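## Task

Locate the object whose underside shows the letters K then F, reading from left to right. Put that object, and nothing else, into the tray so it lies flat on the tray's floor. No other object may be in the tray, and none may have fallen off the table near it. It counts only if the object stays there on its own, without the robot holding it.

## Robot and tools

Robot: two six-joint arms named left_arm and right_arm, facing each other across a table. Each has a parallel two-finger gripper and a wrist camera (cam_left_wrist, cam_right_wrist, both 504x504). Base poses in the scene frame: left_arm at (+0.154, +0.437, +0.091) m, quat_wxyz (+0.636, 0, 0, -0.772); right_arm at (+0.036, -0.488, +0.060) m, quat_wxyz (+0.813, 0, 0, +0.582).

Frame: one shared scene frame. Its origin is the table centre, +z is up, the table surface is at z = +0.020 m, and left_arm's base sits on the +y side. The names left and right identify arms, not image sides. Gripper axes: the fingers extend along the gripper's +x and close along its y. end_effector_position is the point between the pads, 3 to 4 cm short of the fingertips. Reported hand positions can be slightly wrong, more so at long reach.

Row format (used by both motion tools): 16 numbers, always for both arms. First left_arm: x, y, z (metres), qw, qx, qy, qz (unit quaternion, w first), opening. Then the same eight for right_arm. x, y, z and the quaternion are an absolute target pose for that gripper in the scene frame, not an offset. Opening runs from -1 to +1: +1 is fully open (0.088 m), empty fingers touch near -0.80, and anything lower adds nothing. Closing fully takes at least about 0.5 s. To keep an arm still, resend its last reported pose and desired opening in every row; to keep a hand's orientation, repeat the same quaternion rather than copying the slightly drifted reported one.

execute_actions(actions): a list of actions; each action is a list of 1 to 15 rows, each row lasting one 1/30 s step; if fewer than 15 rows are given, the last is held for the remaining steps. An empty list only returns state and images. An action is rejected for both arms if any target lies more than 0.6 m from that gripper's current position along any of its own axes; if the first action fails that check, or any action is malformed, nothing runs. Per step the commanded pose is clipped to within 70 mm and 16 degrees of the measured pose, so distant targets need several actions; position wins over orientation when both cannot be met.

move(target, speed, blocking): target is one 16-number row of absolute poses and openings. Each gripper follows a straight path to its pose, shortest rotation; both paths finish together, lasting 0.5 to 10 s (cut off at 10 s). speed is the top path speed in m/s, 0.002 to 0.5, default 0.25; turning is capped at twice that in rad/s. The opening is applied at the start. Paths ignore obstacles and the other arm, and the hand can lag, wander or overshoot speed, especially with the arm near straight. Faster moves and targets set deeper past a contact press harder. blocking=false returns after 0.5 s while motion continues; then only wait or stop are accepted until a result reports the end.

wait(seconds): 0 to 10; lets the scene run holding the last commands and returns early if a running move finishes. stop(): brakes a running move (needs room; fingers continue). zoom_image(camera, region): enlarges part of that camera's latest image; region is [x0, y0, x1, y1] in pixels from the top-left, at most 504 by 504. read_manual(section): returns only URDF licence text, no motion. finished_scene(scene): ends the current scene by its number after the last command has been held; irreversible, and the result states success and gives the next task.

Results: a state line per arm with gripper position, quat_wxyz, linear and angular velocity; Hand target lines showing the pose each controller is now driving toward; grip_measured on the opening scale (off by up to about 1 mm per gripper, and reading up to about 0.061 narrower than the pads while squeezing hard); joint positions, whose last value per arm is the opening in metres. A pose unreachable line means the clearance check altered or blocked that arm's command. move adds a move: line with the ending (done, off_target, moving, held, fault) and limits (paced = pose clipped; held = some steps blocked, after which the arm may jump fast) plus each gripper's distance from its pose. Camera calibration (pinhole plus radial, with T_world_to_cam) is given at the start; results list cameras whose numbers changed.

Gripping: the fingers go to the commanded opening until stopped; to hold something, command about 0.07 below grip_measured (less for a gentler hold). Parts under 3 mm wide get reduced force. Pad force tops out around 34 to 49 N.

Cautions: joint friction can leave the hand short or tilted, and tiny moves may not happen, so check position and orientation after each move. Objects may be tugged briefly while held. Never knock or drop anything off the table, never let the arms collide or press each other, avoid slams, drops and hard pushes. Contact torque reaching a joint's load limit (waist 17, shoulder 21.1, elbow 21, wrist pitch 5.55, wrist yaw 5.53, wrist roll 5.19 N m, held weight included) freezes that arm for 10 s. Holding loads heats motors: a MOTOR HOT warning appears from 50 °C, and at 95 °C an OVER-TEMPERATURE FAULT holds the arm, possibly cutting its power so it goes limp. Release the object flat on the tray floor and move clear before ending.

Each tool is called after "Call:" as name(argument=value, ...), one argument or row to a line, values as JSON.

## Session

Call:
execute_actions(
  actions=[],
)

Scene clock: 0.00 s.
left_arm: end_effector_position=(-0.2690, +0.2477, +0.2623) grip_measured=-0.782 end_effector_quat_wxyz=(+0.264, -0.073, +0.405, -0.873) end_effector_velocity=(-0.001, +0.002, -0.002) end_effector_angular_velocity=(+0.011, -0.002, -0.019) | right_arm: end_effector_position=(-0.0395, -0.3057, +0.2245) grip_measured=-0.799 end_effector_quat_wxyz=(+0.448, -0.292, -0.013, +0.845) end_effector_velocity=(+0.002, -0.002, -0.005) end_effector_angular_velocity=(-0.018, -0.013, -0.005)
Joint positions: left_arm=[-1.016  1.742  0.745  0.911 -0.187 -0.86   0.001] | right_arm=[ 0.487  0.34   0.424 -0.614 -0.306 -0.505  0.   ]
Joint velocities: left_arm=[ 0.002 -0.002 -0.002 -0.007  0.022 -0.007 -0.   ] | right_arm=[-0.002 -0.002 -0.002 -0.022  0.007 -0.007  0.   ]
Motor temperatures (°C, as the motors report them): left_arm=[23 28 26 23 24 21] | right_arm=[24 25 23 23 22 21]
Heat: left arm: hottest shoulder 28 °C (+0.0 °C/min); right arm: hottest shoulder 25 °C (+0.0 °C/min).
Hand target (left_arm): -0.269, +0.248, +0.262; -0.264, +0.073, -0.405, +0.873
Hand target (right_arm): -0.039, -0.306, +0.224; +0.448, -0.292, -0.013, +0.845
camera_calibration (this result's frames):
cam_left_wrist: T_world_to_cam=[[-0.406994, 0.520234, 0.750808, -0.422535], [-0.066935, 0.802769, -0.592521, -0.0273225], [-0.910975, -0.291408, -0.291901, -0.0162202], [0, 0, 0, 1]] pos_world=[-0.188575, 0.237024, 0.296319]
cam_right_wrist: T_world_to_cam=[[0.752695, 0.611492, 0.243985, 0.176582], [0.623145, -0.542103, -0.56375, 0.00339312], [-0.212463, 0.57637, -0.789087, 0.423269], [0, 0, 0, 1]] pos_world=[-0.0450977, -0.350098, 0.292825]

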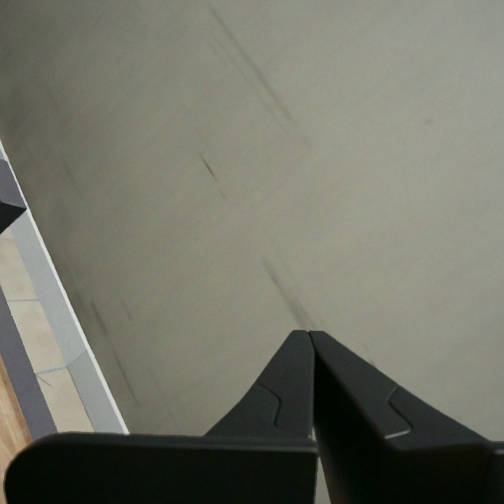

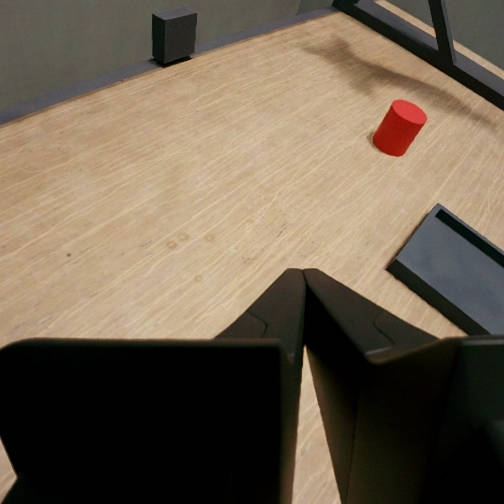

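Call:
move(
  target=[0.048,0.21,0.45,0.4964,0.3228,0.2056,-0.7792,1,0.076,-0.262,0.42,0.7198,-0.2198,0.262,0.604,1],
  speed=0.3,
)

Scene clock: 12.60 s.
left_arm: end_effector_position=(+0.0479, +0.2112, +0.4481) grip_measured=+1.000 end_effector_quat_wxyz=(+0.497, +0.321, +0.211, -0.778) end_effector_velocity=(+0.003, +0.003, +0.003) end_effector_angular_velocity=(-0.002, -0.010, +0.002) | right_arm: end_effector_position=(+0.0748, -0.2622, +0.4183) grip_measured=+0.994 end_effector_quat_wxyz=(+0.718, -0.220, +0.260, +0.607) end_effector_velocity=(+0.003, -0.001, +0.001) end_effector_angular_velocity=(-0.004, -0.010, -0.008)
Joint positions: left_arm=[-0.248  1.137  1.632 -1.283 -0.002 -0.013  0.088] | right_arm=[ 0.153  1.002  1.514 -1.207 -0.006 -0.006  0.088]
Joint velocities: left_arm=[ 0.002 -0.002  0.017 -0.022 -0.007  0.007  0.   ] | right_arm=[-0.007  0.002  0.007 -0.007  0.007 -0.007 -0.   ]
Motor temperatures (°C, as the motors report them): left_arm=[23 29 27 25 24 21] | right_arm=[24 24 25 25 22 21]
Heat: left arm: hottest shoulder 29 °C (+4.8 °C/min); right arm: hottest elbow 25 °C (+0.0 °C/min).
Hand target (left_arm): +0.048, +0.210, +0.451; -0.497, -0.320, -0.208, +0.779
Hand target (right_arm): +0.076, -0.262, +0.420; +0.721, -0.220, +0.261, +0.604
Off the commanded pose (left_arm): 0.002 m, 1 deg.
Off the commanded pose (right_arm): 0.002 m, 1 deg.
move: done
camera_calibration (this result's frames):
cam_left_wrist: T_world_to_cam=[[-0.915379, 0.402521, 0.00758312, -0.0317658], [0.35628, 0.818706, -0.450316, 0.0459331], [-0.18747, -0.409508, -0.892837, 0.575601], [0, 0, 0, 1]] pos_world=[0.0624651, 0.210894, 0.534843]
cam_right_wrist: T_world_to_cam=[[0.985434, -0.165026, -0.0410557, -0.0850921], [-0.166143, -0.882784, -0.43942, -0.0172701], [0.0362721, 0.43984, -0.897343, 0.56629], [0, 0, 0, 1]] pos_world=[0.0604428, -0.278365, 0.497074]

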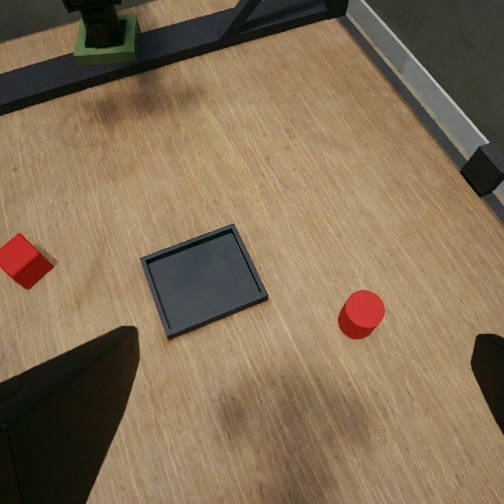

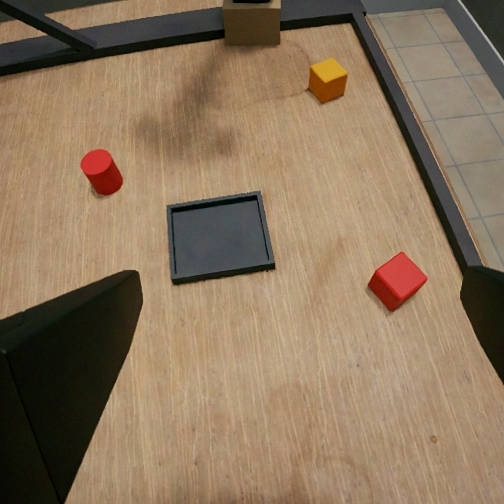

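Call:
move(
  target=[-0.121,0.12,0.17,0.2876,0.646,0.2876,-0.646,1,0.246,-0.125,0.17,0.6861,-0.1711,0.6861,0.1711,1],
  speed=0.3,
)

Scene clock: 28.13 s.
left_arm: end_effector_position=(-0.1180, +0.1210, +0.1719) grip_measured=+1.000 end_effector_quat_wxyz=(+0.293, +0.644, +0.290, -0.645) end_effector_velocity=(+0.005, +0.003, -0.007) end_effector_angular_velocity=(+0.017, -0.044, +0.005) | right_arm: end_effector_position=(+0.2452, -0.1259, +0.1745) grip_measured=+0.994 end_effector_quat_wxyz=(+0.693, -0.172, +0.678, +0.175) end_effector_velocity=(-0.002, +0.000, -0.008) end_effector_angular_velocity=(-0.013, +0.032, +0.005)
Joint positions: left_arm=[-0.519  2.156  1.819 -1.231 -0.003  0.009  0.088] | right_arm=[-0.192  2.142  1.932 -1.343  0.012  0.554  0.088]
Joint velocities: left_arm=[-0.002  0.017 -0.002 -0.022 -0.022 -0.007  0.   ] | right_arm=[-0.002  0.022  0.002 -0.007 -0.022 -0.007 -0.   ]
Motor temperatures (°C, as the motors report them): left_arm=[23 29 29 25 24 21] | right_arm=[24 25 26 25 22 21]
Heat: left arm: hottest shoulder 29 °C (+2.1 °C/min); right arm: hottest elbow 26 °C (+2.1 °C/min).
Hand target (left_arm): -0.120, +0.120, +0.169; +0.289, +0.646, +0.289, -0.644
Hand target (right_arm): +0.246, -0.125, +0.168; +0.688, -0.174, +0.684, +0.170
Off the commanded pose (left_arm): 0.004 m, 1 deg.
Off the commanded pose (right_arm): 0.005 m, 1 deg.
move: done
camera_calibration (this result's frames):
cam_left_wrist: T_world_to_cam=[[-0.758503, 0.651504, -0.0146653, -0.153078], [0.616784, 0.724981, 0.306563, -0.033524], [0.210359, 0.223483, -0.951737, 0.241405], [0, 0, 0, 1]] pos_world=[-0.146215, 0.0700854, 0.237786]
cam_right_wrist: T_world_to_cam=[[0.448738, -0.893272, -0.0264429, -0.203168], [-0.818142, -0.422541, 0.390005, 0.0972797], [-0.359554, -0.153376, -0.920433, 0.307814], [0, 0, 0, 1]] pos_world=[0.281434, -0.0931686, 0.240011]

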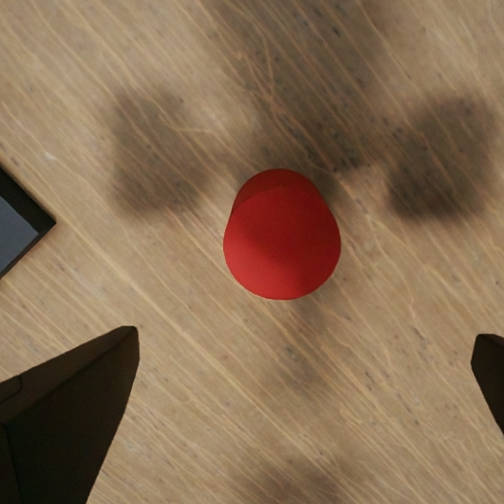

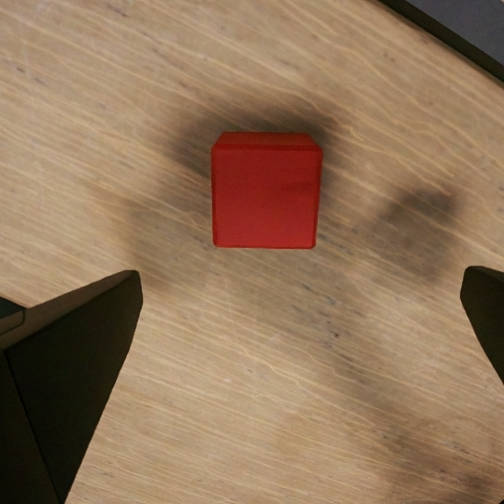

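Call:
move(
  target=[-0.1185,0.113,0.061,0.2876,0.646,0.2876,-0.646,1,0.2375,-0.1195,0.058,0.6861,-0.1711,0.6861,0.1711,1],
  speed=0.1,
)

Scene clock: 40.03 s.
left_arm: end_effector_position=(-0.1207, +0.1118, +0.0674) grip_measured=+1.000 end_effector_quat_wxyz=(+0.291, +0.641, +0.285, -0.650) end_effector_velocity=(+0.005, -0.001, +0.000) end_effector_angular_velocity=(-0.009, -0.021, +0.010) | right_arm: end_effector_position=(+0.2410, -0.1170, +0.0685) grip_measured=+0.994 end_effector_quat_wxyz=(+0.693, -0.165, +0.679, +0.177) end_effector_velocity=(-0.002, +0.002, -0.002) end_effector_angular_velocity=(+0.006, +0.006, -0.019)
Joint positions: left_arm=[-0.509  2.293  1.616 -0.879 -0.002  0.029  0.088] | right_arm=[-0.175  2.228  1.642 -0.959  0.005  0.579  0.088]
Joint velocities: left_arm=[ 0.002 -0.002 -0.002 -0.007 -0.022 -0.007  0.   ] | right_arm=[ 0.002  0.002 -0.002  0.007 -0.007  0.022 -0.   ]
Motor temperatures (°C, as the motors report them): left_arm=[23 31 30 25 24 21] | right_arm=[24 26 26 25 22 21]
Heat: left arm: hottest shoulder 31 °C (+4.5 °C/min); right arm: hottest shoulder 26 °C (+1.5 °C/min).
Hand target (left_arm): -0.118, +0.113, +0.061; +0.287, +0.646, +0.288, -0.646
Hand target (right_arm): +0.237, -0.120, +0.058; +0.686, -0.171, +0.686, +0.171
Off the commanded pose (left_arm): 0.007 m, 1 deg.
Off the commanded pose (right_arm): 0.011 m, 2 deg.
move: off_target (right_arm)
camera_calibration (this result's frames):
cam_left_wrist: T_world_to_cam=[[-0.751614, 0.659466, -0.0134229, -0.150774], [0.627122, 0.720762, 0.295329, 0.00937958], [0.204434, 0.213555, -0.955301, 0.145223], [0, 0, 0, 1]] pos_world=[-0.148894, 0.0616565, 0.133938]
cam_right_wrist: T_world_to_cam=[[0.441643, -0.89638, -0.0381261, -0.193991], [-0.820597, -0.420755, 0.386762, 0.139981], [-0.362728, -0.139525, -0.921391, 0.212584], [0, 0, 0, 1]] pos_world=[0.277652, -0.085331, 0.134337]

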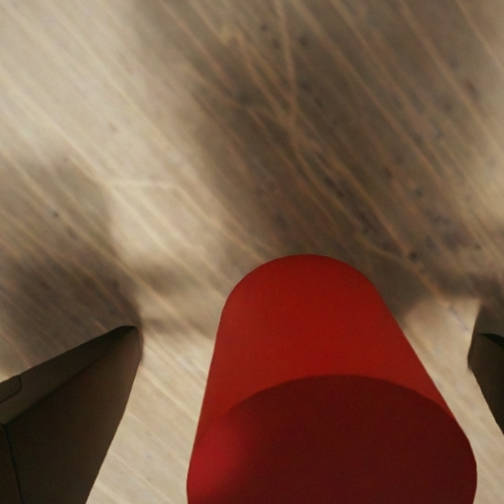

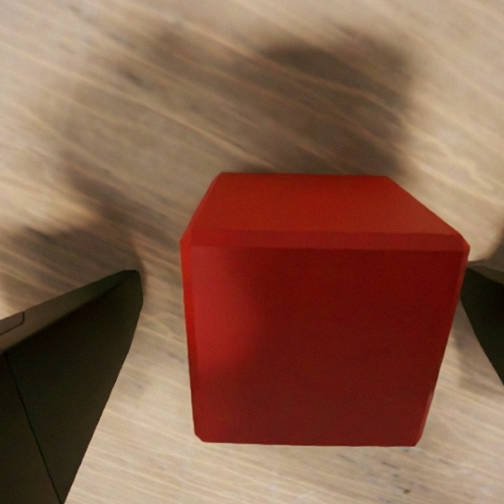

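Good. Close, lift, show.

Call:
move(
  target=[-0.1185,0.113,0.061,0.2876,0.646,0.2876,-0.646,0,0.2375,-0.1195,0.058,0.6861,-0.1711,0.6861,0.1711,0],
  speed=0.1,
)

Scene clock: 45.53 s.
left_arm: end_effector_position=(-0.1207, +0.1115, +0.0674) grip_measured=+0.070 end_effector_quat_wxyz=(+0.291, +0.641, +0.285, -0.650) end_effector_velocity=(+0.001, +0.002, +0.000) end_effector_angular_velocity=(+0.001, -0.010, +0.005) | right_arm: end_effector_position=(+0.2411, -0.1169, +0.0684) grip_measured=+0.068 end_effector_quat_wxyz=(+0.694, -0.165, +0.678, +0.177) end_effector_velocity=(-0.005, -0.004, +0.001) end_effector_angular_velocity=(-0.009, +0.030, -0.009)
Joint positions: left_arm=[-0.508  2.293  1.616 -0.878 -0.002  0.029  0.042] | right_arm=[-0.175  2.228  1.642 -0.958  0.005  0.579  0.042]
Joint velocities: left_arm=[-0.002 -0.002 -0.002 -0.007 -0.007 -0.007 -0.   ] | right_arm=[-0.002 -0.007 -0.007 -0.022 -0.022  0.007 -0.   ]
Motor temperatures (°C, as the motors report them): left_arm=[23 32 30 24 24 21] | right_arm=[24 27 26 24 22 21]
Heat: left arm: hottest shoulder 32 °C (+5.3 °C/min); right arm: hottest shoulder 27 °C (+2.6 °C/min).
Hand target (left_arm): -0.118, +0.113, +0.061; +0.288, +0.646, +0.288, -0.646
Hand target (right_arm): +0.237, -0.120, +0.058; +0.686, -0.171, +0.686, +0.171
Off the commanded pose (left_arm): 0.007 m, 1 deg.
Off the commanded pose (right_arm): 0.011 m, 2 deg.
move: off_target (right_arm)
camera_calibration (this result's frames):
cam_left_wrist: T_world_to_cam=[[-0.751873, 0.659171, -0.0134368, -0.150605], [0.626993, 0.721174, 0.2946, 0.00952315], [0.203882, 0.213077, -0.955526, 0.145273], [0, 0, 0, 1]] pos_world=[-0.148826, 0.0614525, 0.133983]
cam_right_wrist: T_world_to_cam=[[0.44165, -0.896368, -0.0383445, -0.193907], [-0.820668, -0.420884, 0.386471, 0.14016], [-0.362559, -0.139217, -0.921504, 0.212487], [0, 0, 0, 1]] pos_world=[0.277703, -0.0852389, 0.134205]

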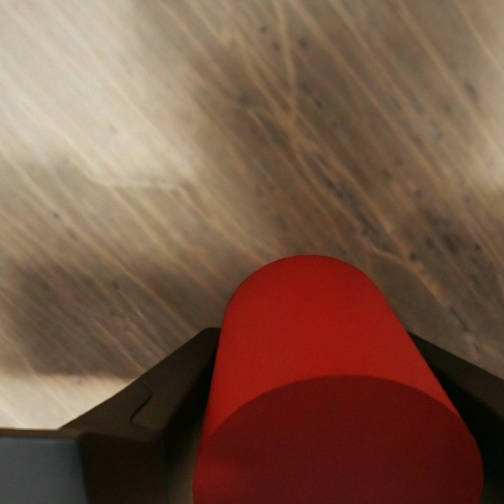

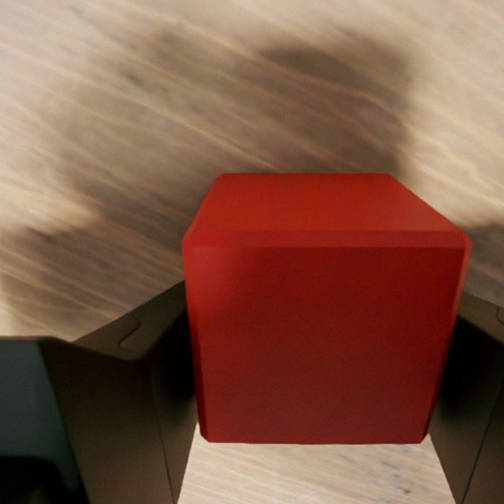

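Call:
move(
  target=[-0.1185,0.113,0.15,0.2876,0.646,0.2876,-0.646,-0.03,0.2375,-0.1195,0.15,0.6861,-0.1711,0.6861,0.1711,-0.03],
  speed=0.15,
)

Call:
move(
  target=[0.112,0.11,0.28,0.6591,0.0524,0.0461,-0.7489,-0.03,0.078,-0.161,0.28,0.7489,-0.0461,0.0524,0.6591,-0.03],
  speed=0.3,
)

Scene clock: 53.60 s.
left_arm: end_effector_position=(-0.1170, +0.1160, +0.1409) grip_measured=+0.070 end_effector_quat_wxyz=(+0.285, +0.654, +0.291, -0.638) end_effector_velocity=(-0.002, -0.002, +0.005) end_effector_angular_velocity=(-0.014, +0.002, -0.010) | right_arm: end_effector_position=(+0.2384, -0.1219, +0.1438) grip_measured=+0.068 end_effector_quat_wxyz=(+0.684, -0.176, +0.688, +0.166) end_effector_velocity=(-0.003, -0.001, +0.004) end_effector_angular_velocity=(+0.004, +0.023, -0.010)
Joint positions: left_arm=[-0.508  2.213  1.787 -1.169 -0.002  0.029  0.042] | right_arm=[-0.175  2.177  1.865 -1.274  0.005  0.579  0.042]
Joint velocities: left_arm=[-0.002 -0.002  0.017 -0.007 -0.007  0.007 -0.   ] | right_arm=[-0.002 -0.002  0.012 -0.022 -0.022  0.007 -0.   ]
Motor temperatures (°C, as the motors report them): left_arm=[23 34 30 24 24 21] | right_arm=[24 28 26 24 22 21]
Heat: left arm: hottest shoulder 34 °C (+6.7 °C/min); right arm: hottest shoulder 28 °C (+3.4 °C/min).
Hand target (left_arm): -0.119, +0.113, +0.150; +0.288, +0.646, +0.288, -0.646
Hand target (right_arm): +0.237, -0.120, +0.150; +0.686, -0.171, +0.686, +0.171
Off the commanded pose (left_arm): 0.010 m, 1 deg.
Off the commanded pose (right_arm): 0.007 m, 1 deg.
move: off_target (left_arm)
camera_calibration (this result's frames):
cam_left_wrist: T_world_to_cam=[[-0.751535, 0.659571, -0.0126997, -0.149834], [0.618883, 0.711578, 0.332627, -0.0228592], [0.228428, 0.242121, -0.942973, 0.211515], [0, 0, 0, 1]] pos_world=[-0.146774, 0.0638799, 0.205154]
cam_right_wrist: T_world_to_cam=[[0.44078, -0.897494, -0.0147326, -0.197579], [-0.812839, -0.40606, 0.417622, 0.102137], [-0.380796, -0.172105, -0.908501, 0.2788], [0, 0, 0, 1]] pos_world=[0.276276, -0.0878693, 0.207725]

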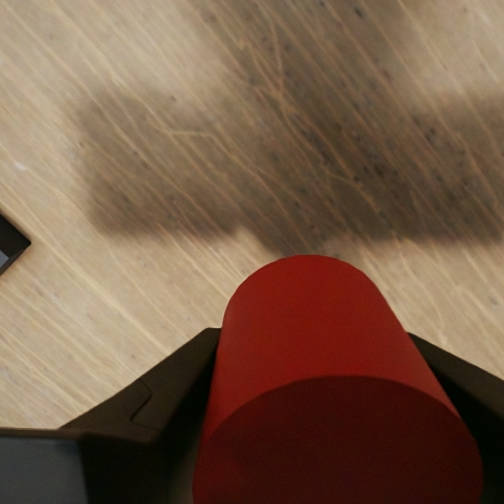

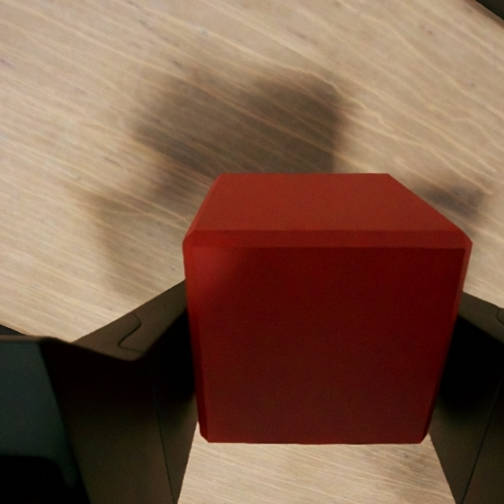

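Scene clock: 56.93 s.
left_arm: end_effector_position=(+0.1110, +0.1084, +0.2813) grip_measured=+0.070 end_effector_quat_wxyz=(+0.655, +0.054, +0.044, -0.752) end_effector_velocity=(+0.002, +0.001, -0.001) end_effector_angular_velocity=(+0.000, +0.021, +0.013) | right_arm: end_effector_position=(+0.0796, -0.1595, +0.2835) grip_measured=+0.068 end_effector_quat_wxyz=(+0.752, -0.041, +0.057, +0.656) end_effector_velocity=(-0.000, -0.000, +0.002) end_effector_angular_velocity=(+0.016, -0.008, +0.006)
Joint positions: left_arm=[0.067 1.056 0.355 0.561 0.011 0.006 0.042] | right_arm=[0.198 0.98  0.465 0.375 0.005 0.014 0.042]
Joint velocities: left_arm=[ 0.002 -0.002 -0.007  0.007 -0.007 -0.022 -0.   ] | right_arm=[-0.002 -0.002 -0.007  0.022 -0.007 -0.007 -0.   ]
Motor temperatures (°C, as the motors report them): left_arm=[23 34 30 25 24 21] | right_arm=[24 28 26 25 22 21]
Heat: left arm: hottest shoulder 34 °C (+6.3 °C/min); right arm: hottest shoulder 28 °C (+3.2 °C/min).
Hand target (left_arm): +0.112, +0.110, +0.281; +0.656, +0.051, +0.045, -0.752
Hand target (right_arm): +0.078, -0.161, +0.282; +0.749, -0.041, +0.055, +0.659
Off the commanded pose (left_arm): 0.002 m, 1 deg.
Off the commanded pose (right_arm): 0.004 m, 1 deg.
move: done
camera_calibration (this result's frames):
cam_left_wrist: T_world_to_cam=[[-0.992163, 0.124874, 0.00441451, 0.108078], [0.0509861, 0.436849, -0.898089, 0.233673], [-0.114077, -0.890825, -0.439792, 0.31298], [0, 0, 0, 1]] pos_world=[0.131021, 0.163235, 0.347028]
cam_right_wrist: T_world_to_cam=[[0.992287, -0.114188, -0.0482453, -0.0687441], [-0.101369, -0.523448, -0.846006, 0.182335], [0.0713497, 0.844371, -0.530986, 0.357825], [0, 0, 0, 1]] pos_world=[0.0611663, -0.214544, 0.34094]

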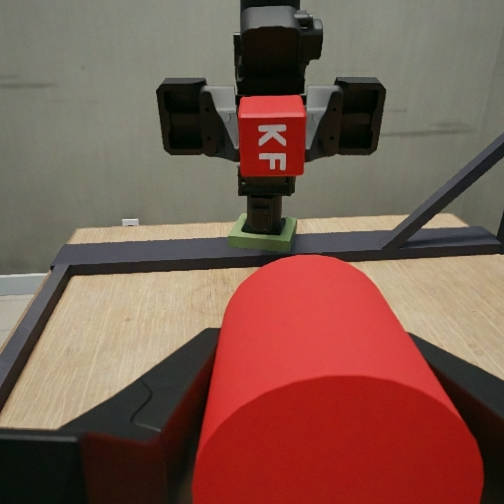

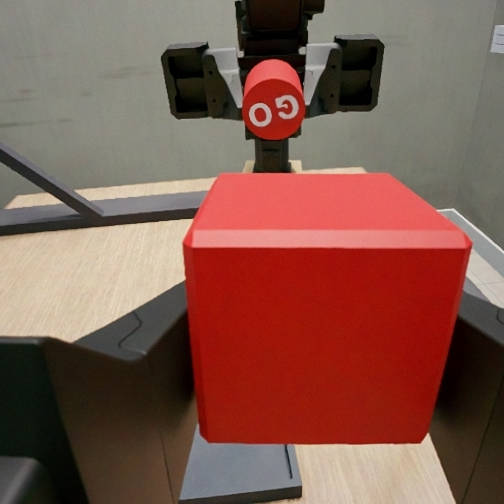

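Call:
move(
  target=[-0.083,0.19,0.14,0.2876,0.646,0.2876,-0.646,-0.03,0.037,-0.016,0.125,0.5,-0.5,0.5,0.5,-0.03],
  speed=0.3,
)

Scene clock: 71.03 s.
left_arm: end_effector_position=(-0.0805, +0.1913, +0.1403) grip_measured=+0.070 end_effector_quat_wxyz=(+0.292, +0.645, +0.292, -0.643) end_effector_velocity=(-0.002, +0.001, -0.001) end_effector_angular_velocity=(+0.003, +0.007, +0.005) | right_arm: end_effector_position=(+0.0386, -0.0162, +0.1306) grip_measured=+0.068 end_effector_quat_wxyz=(+0.509, -0.498, +0.493, +0.500) end_effector_velocity=(+0.002, -0.003, -0.003) end_effector_angular_velocity=(-0.032, -0.007, -0.010)
Joint positions: left_arm=[-0.569  1.893  1.304 -0.983 -0.001 -0.043  0.042] | right_arm=[ 0.326  2.409  2.204 -1.349  0.014  0.003  0.042]
Joint velocities: left_arm=[-0.002  0.002 -0.002  0.007  0.007 -0.007 -0.   ] | right_arm=[-0.002  0.022  0.027 -0.037  0.007  0.007 -0.   ]
Motor temperatures (°C, as the motors report them): left_arm=[23 32 31 26 24 21] | right_arm=[24 28 27 27 22 21]
Heat: left arm: hottest shoulder 32 °C (+3.0 °C/min); right arm: hottest shoulder 28 °C (+3.0 °C/min).
Hand target (left_arm): -0.083, +0.190, +0.140; +0.290, +0.645, +0.291, -0.644
Hand target (right_arm): +0.037, -0.016, +0.123; +0.502, -0.502, +0.498, +0.498
Off the commanded pose (left_arm): 0.003 m, 1 deg.
Off the commanded pose (right_arm): 0.006 m, 1 deg.
move: done
camera_calibration (this result's frames):
cam_left_wrist: T_world_to_cam=[[-0.75923, 0.650704, -0.0124513, -0.17105], [0.615563, 0.724177, 0.310887, -0.0984865], [0.211312, 0.22837, -0.950365, 0.186667], [0, 0, 0, 1]] pos_world=[-0.108686, 0.139995, 0.20589]
cam_right_wrist: T_world_to_cam=[[0.99925, -0.0361846, -0.0138227, -0.022636], [-0.0278632, -0.91936, 0.39243, -0.0471586], [-0.026908, -0.39175, -0.919678, 0.193122], [0, 0, 0, 1]] pos_world=[0.0265015, 0.0314806, 0.195803]

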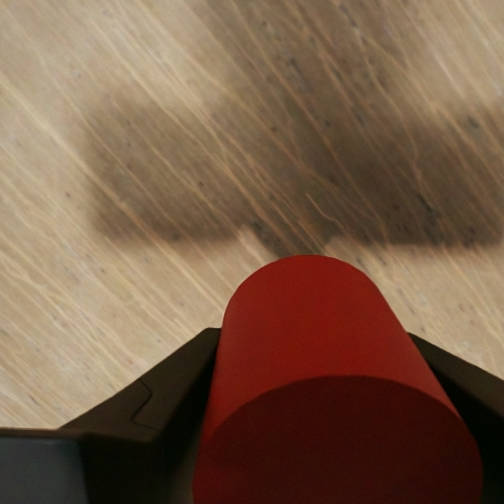

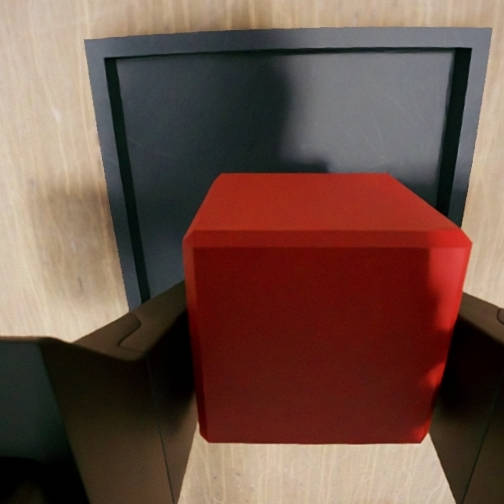

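Call:
move(
  target=[-0.083,0.19,0.062,0.2876,0.646,0.2876,-0.646,-0.03,0.037,-0.013,0.068,0.5,-0.5,0.5,0.5,-0.03],
  speed=0.06,
)

Scene clock: 78.20 s.
left_arm: end_effector_position=(-0.0842, +0.1874, +0.0669) grip_measured=+0.070 end_effector_quat_wxyz=(+0.292, +0.640, +0.288, -0.649) end_effector_velocity=(-0.002, +0.001, +0.000) end_effector_angular_velocity=(-0.000, +0.010, +0.005) | right_arm: end_effector_position=(+0.0373, -0.0096, +0.0804) grip_measured=+0.068 end_effector_quat_wxyz=(+0.509, -0.494, +0.492, +0.505) end_effector_velocity=(+0.000, +0.001, -0.002) end_effector_angular_velocity=(+0.002, +0.007, +0.020)
Joint positions: left_arm=[-0.569  2.029  1.172 -0.7   -0.    -0.036  0.042] | right_arm=[ 0.326  2.447  2.072 -1.169  0.005  0.     0.042]
Joint velocities: left_arm=[-0.002 -0.002 -0.002  0.007  0.007 -0.007 -0.   ] | right_arm=[-0.002  0.002 -0.002  0.007 -0.007 -0.022  0.   ]
Motor temperatures (°C, as the motors report them): left_arm=[23 33 31 26 24 21] | right_arm=[24 29 27 26 22 21]
Heat: left arm: hottest shoulder 33 °C (+4.0 °C/min); right arm: hottest shoulder 29 °C (+4.0 °C/min).
Hand target (left_arm): -0.083, +0.190, +0.062; +0.288, +0.646, +0.288, -0.646
Hand target (right_arm): +0.037, -0.013, +0.068; +0.500, -0.500, +0.500, +0.500
Off the commanded pose (left_arm): 0.006 m, 1 deg.
Off the commanded pose (right_arm): 0.013 m, 2 deg.
move: off_target (right_arm)
camera_calibration (this result's frames):
cam_left_wrist: T_world_to_cam=[[-0.755121, 0.655488, -0.0113403, -0.172934], [0.623532, 0.723436, 0.296392, -0.068798], [0.202485, 0.21674, -0.954999, 0.120395], [0, 0, 0, 1]] pos_world=[-0.112067, 0.137033, 0.133407]
cam_right_wrist: T_world_to_cam=[[0.999189, -0.033137, -0.0228566, -0.0210241], [-0.0218463, -0.923274, 0.38352, -0.0209692], [-0.0338116, -0.38271, -0.92325, 0.150121], [0, 0, 0, 1]] pos_world=[0.0256248, 0.0373959, 0.146161]

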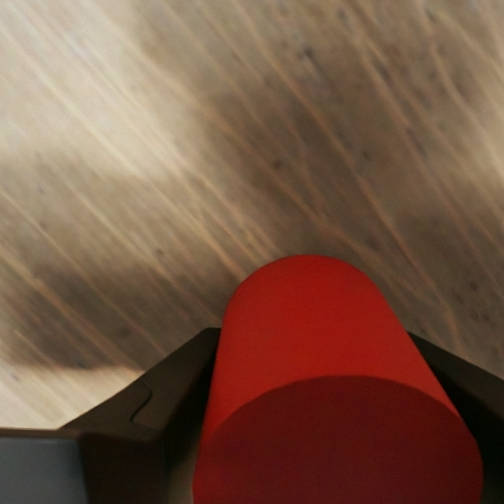

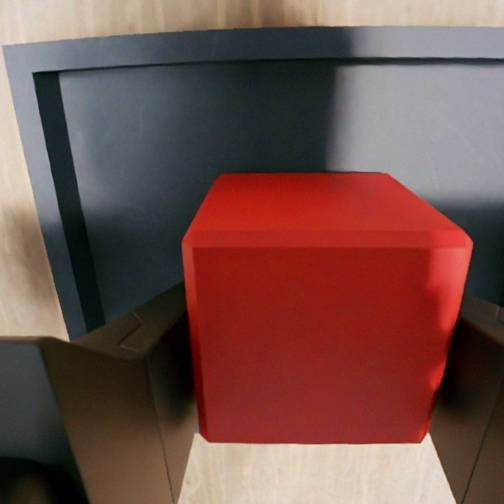

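Call:
move(
  target=[-0.083,0.19,0.058,0.2876,0.646,0.2876,-0.646,-0.03,0.037,-0.013,0.062,0.5,-0.5,0.5,0.5,-0.03],
  speed=0.03,
)

Scene clock: 82.63 s.
left_arm: end_effector_position=(-0.0849, +0.1867, +0.0637) grip_measured=+0.070 end_effector_quat_wxyz=(+0.292, +0.639, +0.287, -0.651) end_effector_velocity=(+0.001, +0.002, +0.000) end_effector_angular_velocity=(+0.010, +0.000, +0.010) | right_arm: end_effector_position=(+0.0372, -0.0087, +0.0774) grip_measured=+0.068 end_effector_quat_wxyz=(+0.510, -0.492, +0.491, +0.507) end_effector_velocity=(-0.002, -0.005, +0.000) end_effector_angular_velocity=(-0.022, +0.022, +0.006)
Joint positions: left_arm=[-0.569  2.037  1.169 -0.686 -0.    -0.036  0.042] | right_arm=[ 0.326  2.447  2.06  -1.151  0.005  0.     0.042]
Joint velocities: left_arm=[ 0.002 -0.002 -0.002 -0.007  0.007 -0.007 -0.   ] | right_arm=[-0.002 -0.002 -0.002 -0.022 -0.022 -0.007 -0.   ]
Motor temperatures (°C, as the motors report them): left_arm=[23 33 31 26 24 21] | right_arm=[24 29 27 26 22 21]
Heat: left arm: hottest shoulder 33 °C (+4.1 °C/min); right arm: hottest shoulder 29 °C (+3.0 °C/min).
Hand target (left_arm): -0.083, +0.190, +0.058; +0.288, +0.646, +0.288, -0.646
Hand target (right_arm): +0.037, -0.013, +0.062; +0.500, -0.500, +0.500, +0.500
Off the commanded pose (left_arm): 0.007 m, 1 deg.
Off the commanded pose (right_arm): 0.016 m, 2 deg.
move: off_target (right_arm)
camera_calibration (this result's frames):
cam_left_wrist: T_world_to_cam=[[-0.755147, 0.65546, -0.0111775, -0.173026], [0.624231, 0.724168, 0.293115, -0.0667494], [0.20022, 0.214368, -0.956012, 0.117956], [0, 0, 0, 1]] pos_world=[-0.11261, 0.136463, 0.130399]
cam_right_wrist: T_world_to_cam=[[0.999181, -0.0329841, -0.0234308, -0.0209609], [-0.0216936, -0.925598, 0.377885, -0.0185743], [-0.0341517, -0.377067, -0.925556, 0.147927], [0, 0, 0, 1]] pos_world=[0.0255927, 0.0378948, 0.143443]

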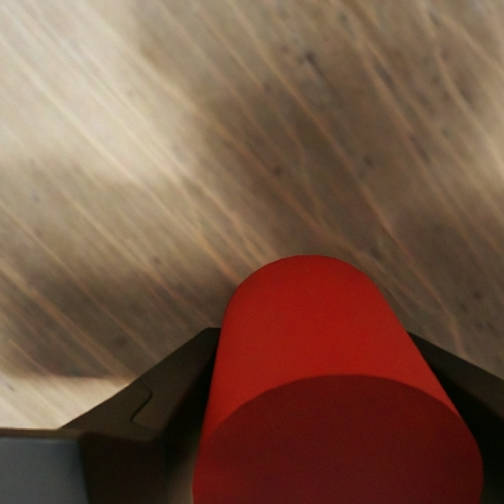

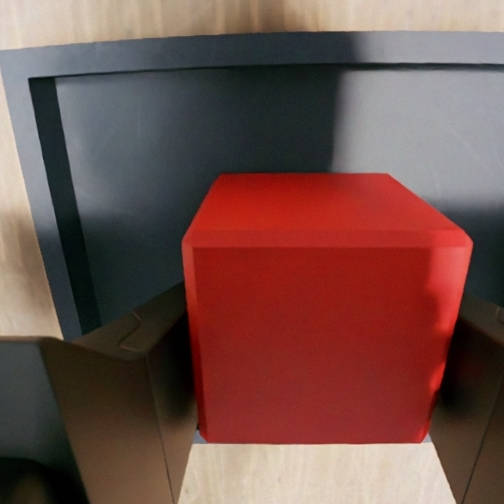

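Call:
move(
  target=[-0.083,0.19,0.058,0.2876,0.646,0.2876,-0.646,0.6,0.037,-0.011,0.07,0.5,-0.5,0.5,0.5,0.6],
  speed=0.05,
)

Call:
move(
  target=[-0.083,0.19,0.15,0.2876,0.646,0.2876,-0.646,0.6,0.037,-0.016,0.14,0.5,-0.5,0.5,0.5,0.6],
  speed=0.12,
)

Scene clock: 87.67 s.
left_arm: end_effector_position=(-0.0847, +0.1869, +0.0633) grip_measured=+0.596 end_effector_quat_wxyz=(+0.292, +0.640, +0.288, -0.650) end_effector_velocity=(+0.002, +0.004, -0.002) end_effector_angular_velocity=(+0.008, -0.017, +0.015) | right_arm: end_effector_position=(+0.0372, -0.0106, +0.0787) grip_measured=+0.596 end_effector_quat_wxyz=(+0.506, -0.496, +0.494, +0.503) end_effector_velocity=(+0.000, -0.004, -0.008) end_effector_angular_velocity=(-0.027, +0.007, +0.020)
Joint positions: left_arm=[-0.569  2.038  1.169 -0.686 -0.    -0.036  0.068] | right_arm=[ 0.326  2.452  2.076 -1.176  0.005  0.     0.068]
Joint velocities: left_arm=[-0.007  0.002 -0.007 -0.007 -0.007 -0.022  0.001] | right_arm=[-0.002  0.017 -0.002 -0.007 -0.007 -0.022  0.001]
Motor temperatures (°C, as the motors report them): left_arm=[23 33 30 25 24 21] | right_arm=[24 30 27 25 22 21]
Heat: left arm: hottest shoulder 33 °C (+4.1 °C/min); right arm: hottest shoulder 30 °C (+4.1 °C/min).
Hand target (left_arm): -0.083, +0.190, +0.058; +0.288, +0.646, +0.288, -0.646
Hand target (right_arm): +0.037, -0.011, +0.070; +0.500, -0.500, +0.500, +0.500
Off the commanded pose (left_arm): 0.006 m, 1 deg.
Off the commanded pose (right_arm): 0.009 m, 1 deg.
move: off_target (right_arm)
camera_calibration (this result's frames):
cam_left_wrist: T_world_to_cam=[[-0.755136, 0.655472, -0.0112499, -0.173014], [0.623921, 0.723844, 0.294572, -0.0669508], [0.201227, 0.215423, -0.955563, 0.117298], [0, 0, 0, 1]] pos_world=[-0.112481, 0.136599, 0.129861]
cam_right_wrist: T_world_to_cam=[[0.999181, -0.0333204, -0.0229707, -0.0210274], [-0.0216857, -0.920023, 0.391263, -0.0217657], [-0.0341706, -0.390444, -0.919992, 0.147885], [0, 0, 0, 1]] pos_world=[0.0255915, 0.0370151, 0.144086]

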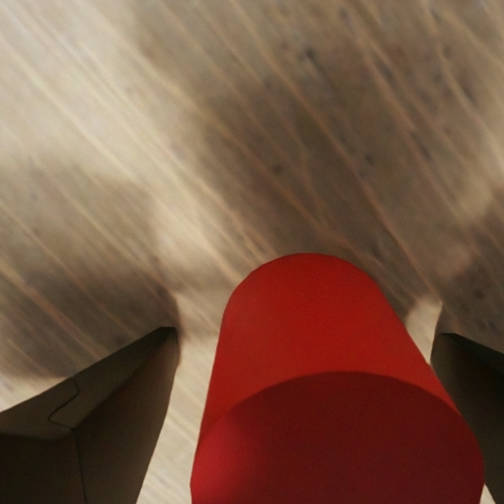

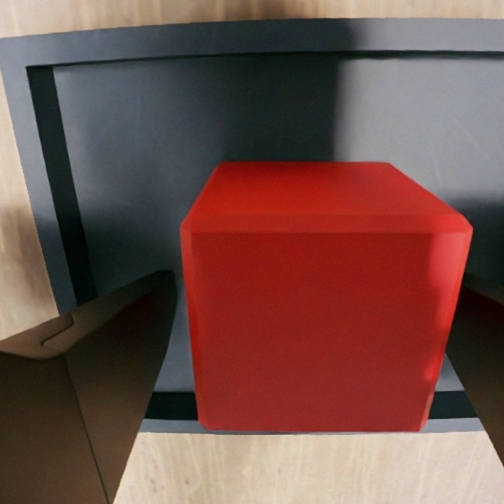

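Scene clock: 88.87 s.
left_arm: end_effector_position=(-0.0799, +0.1919, +0.1425) grip_measured=+0.597 end_effector_quat_wxyz=(+0.287, +0.653, +0.293, -0.637) end_effector_velocity=(-0.001, +0.002, +0.004) end_effector_angular_velocity=(+0.010, +0.000, -0.010) | right_arm: end_effector_position=(+0.0372, -0.0174, +0.1330) grip_measured=+0.597 end_effector_quat_wxyz=(+0.498, -0.505, +0.503, +0.495) end_effector_velocity=(-0.002, -0.001, +0.005) end_effector_angular_velocity=(-0.002, +0.007, +0.010)
Joint positions: left_arm=[-0.569  1.904  1.329 -1.019 -0.    -0.036  0.068] | right_arm=[ 0.326  2.447  2.283 -1.422  0.005  0.     0.068]
Joint velocities: left_arm=[-0.002 -0.002  0.012 -0.022  0.007  0.007  0.001] | right_arm=[ 0.002 -0.002  0.017 -0.022 -0.007 -0.007 -0.   ]
Motor temperatures (°C, as the motors report them): left_arm=[23 33 30 25 24 21] | right_arm=[24 30 27 25 22 21]
Heat: left arm: hottest shoulder 33 °C (+4.0 °C/min); right arm: hottest shoulder 30 °C (+4.0 °C/min).
Hand target (left_arm): -0.083, +0.190, +0.150; +0.288, +0.646, +0.288, -0.646
Hand target (right_arm): +0.037, -0.016, +0.140; +0.500, -0.500, +0.500, +0.500
Off the commanded pose (left_arm): 0.008 m, 1 deg.
Off the commanded pose (right_arm): 0.007 m, 1 deg.
move: done
camera_calibration (this result's frames):
cam_left_wrist: T_world_to_cam=[[-0.754805, 0.655818, -0.0131042, -0.171569], [0.615422, 0.714942, 0.331835, -0.101211], [0.226992, 0.242406, -0.943247, 0.186099], [0, 0, 0, 1]] pos_world=[-0.109456, 0.139766, 0.206874]
cam_right_wrist: T_world_to_cam=[[0.999192, -0.0337173, -0.0218554, -0.0201537], [-0.0213177, -0.905897, 0.422961, -0.0532526], [-0.0340599, -0.422154, -0.905884, 0.192725], [0, 0, 0, 1]] pos_world=[0.0255664, 0.0324388, 0.19667]

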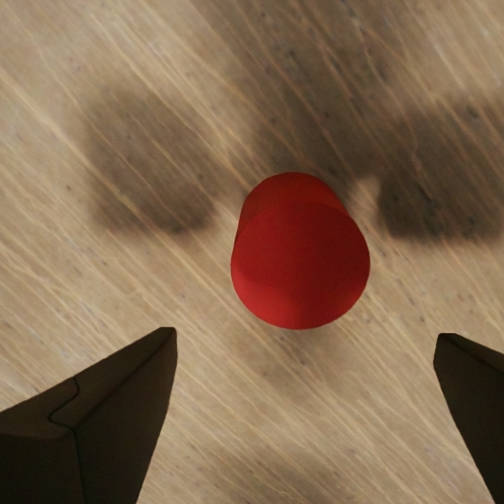

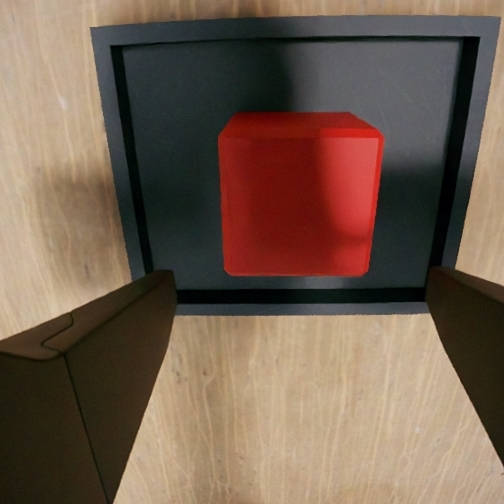

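Call:
finished_scene(
  scene=2,
)

The scene is finished: the task was done.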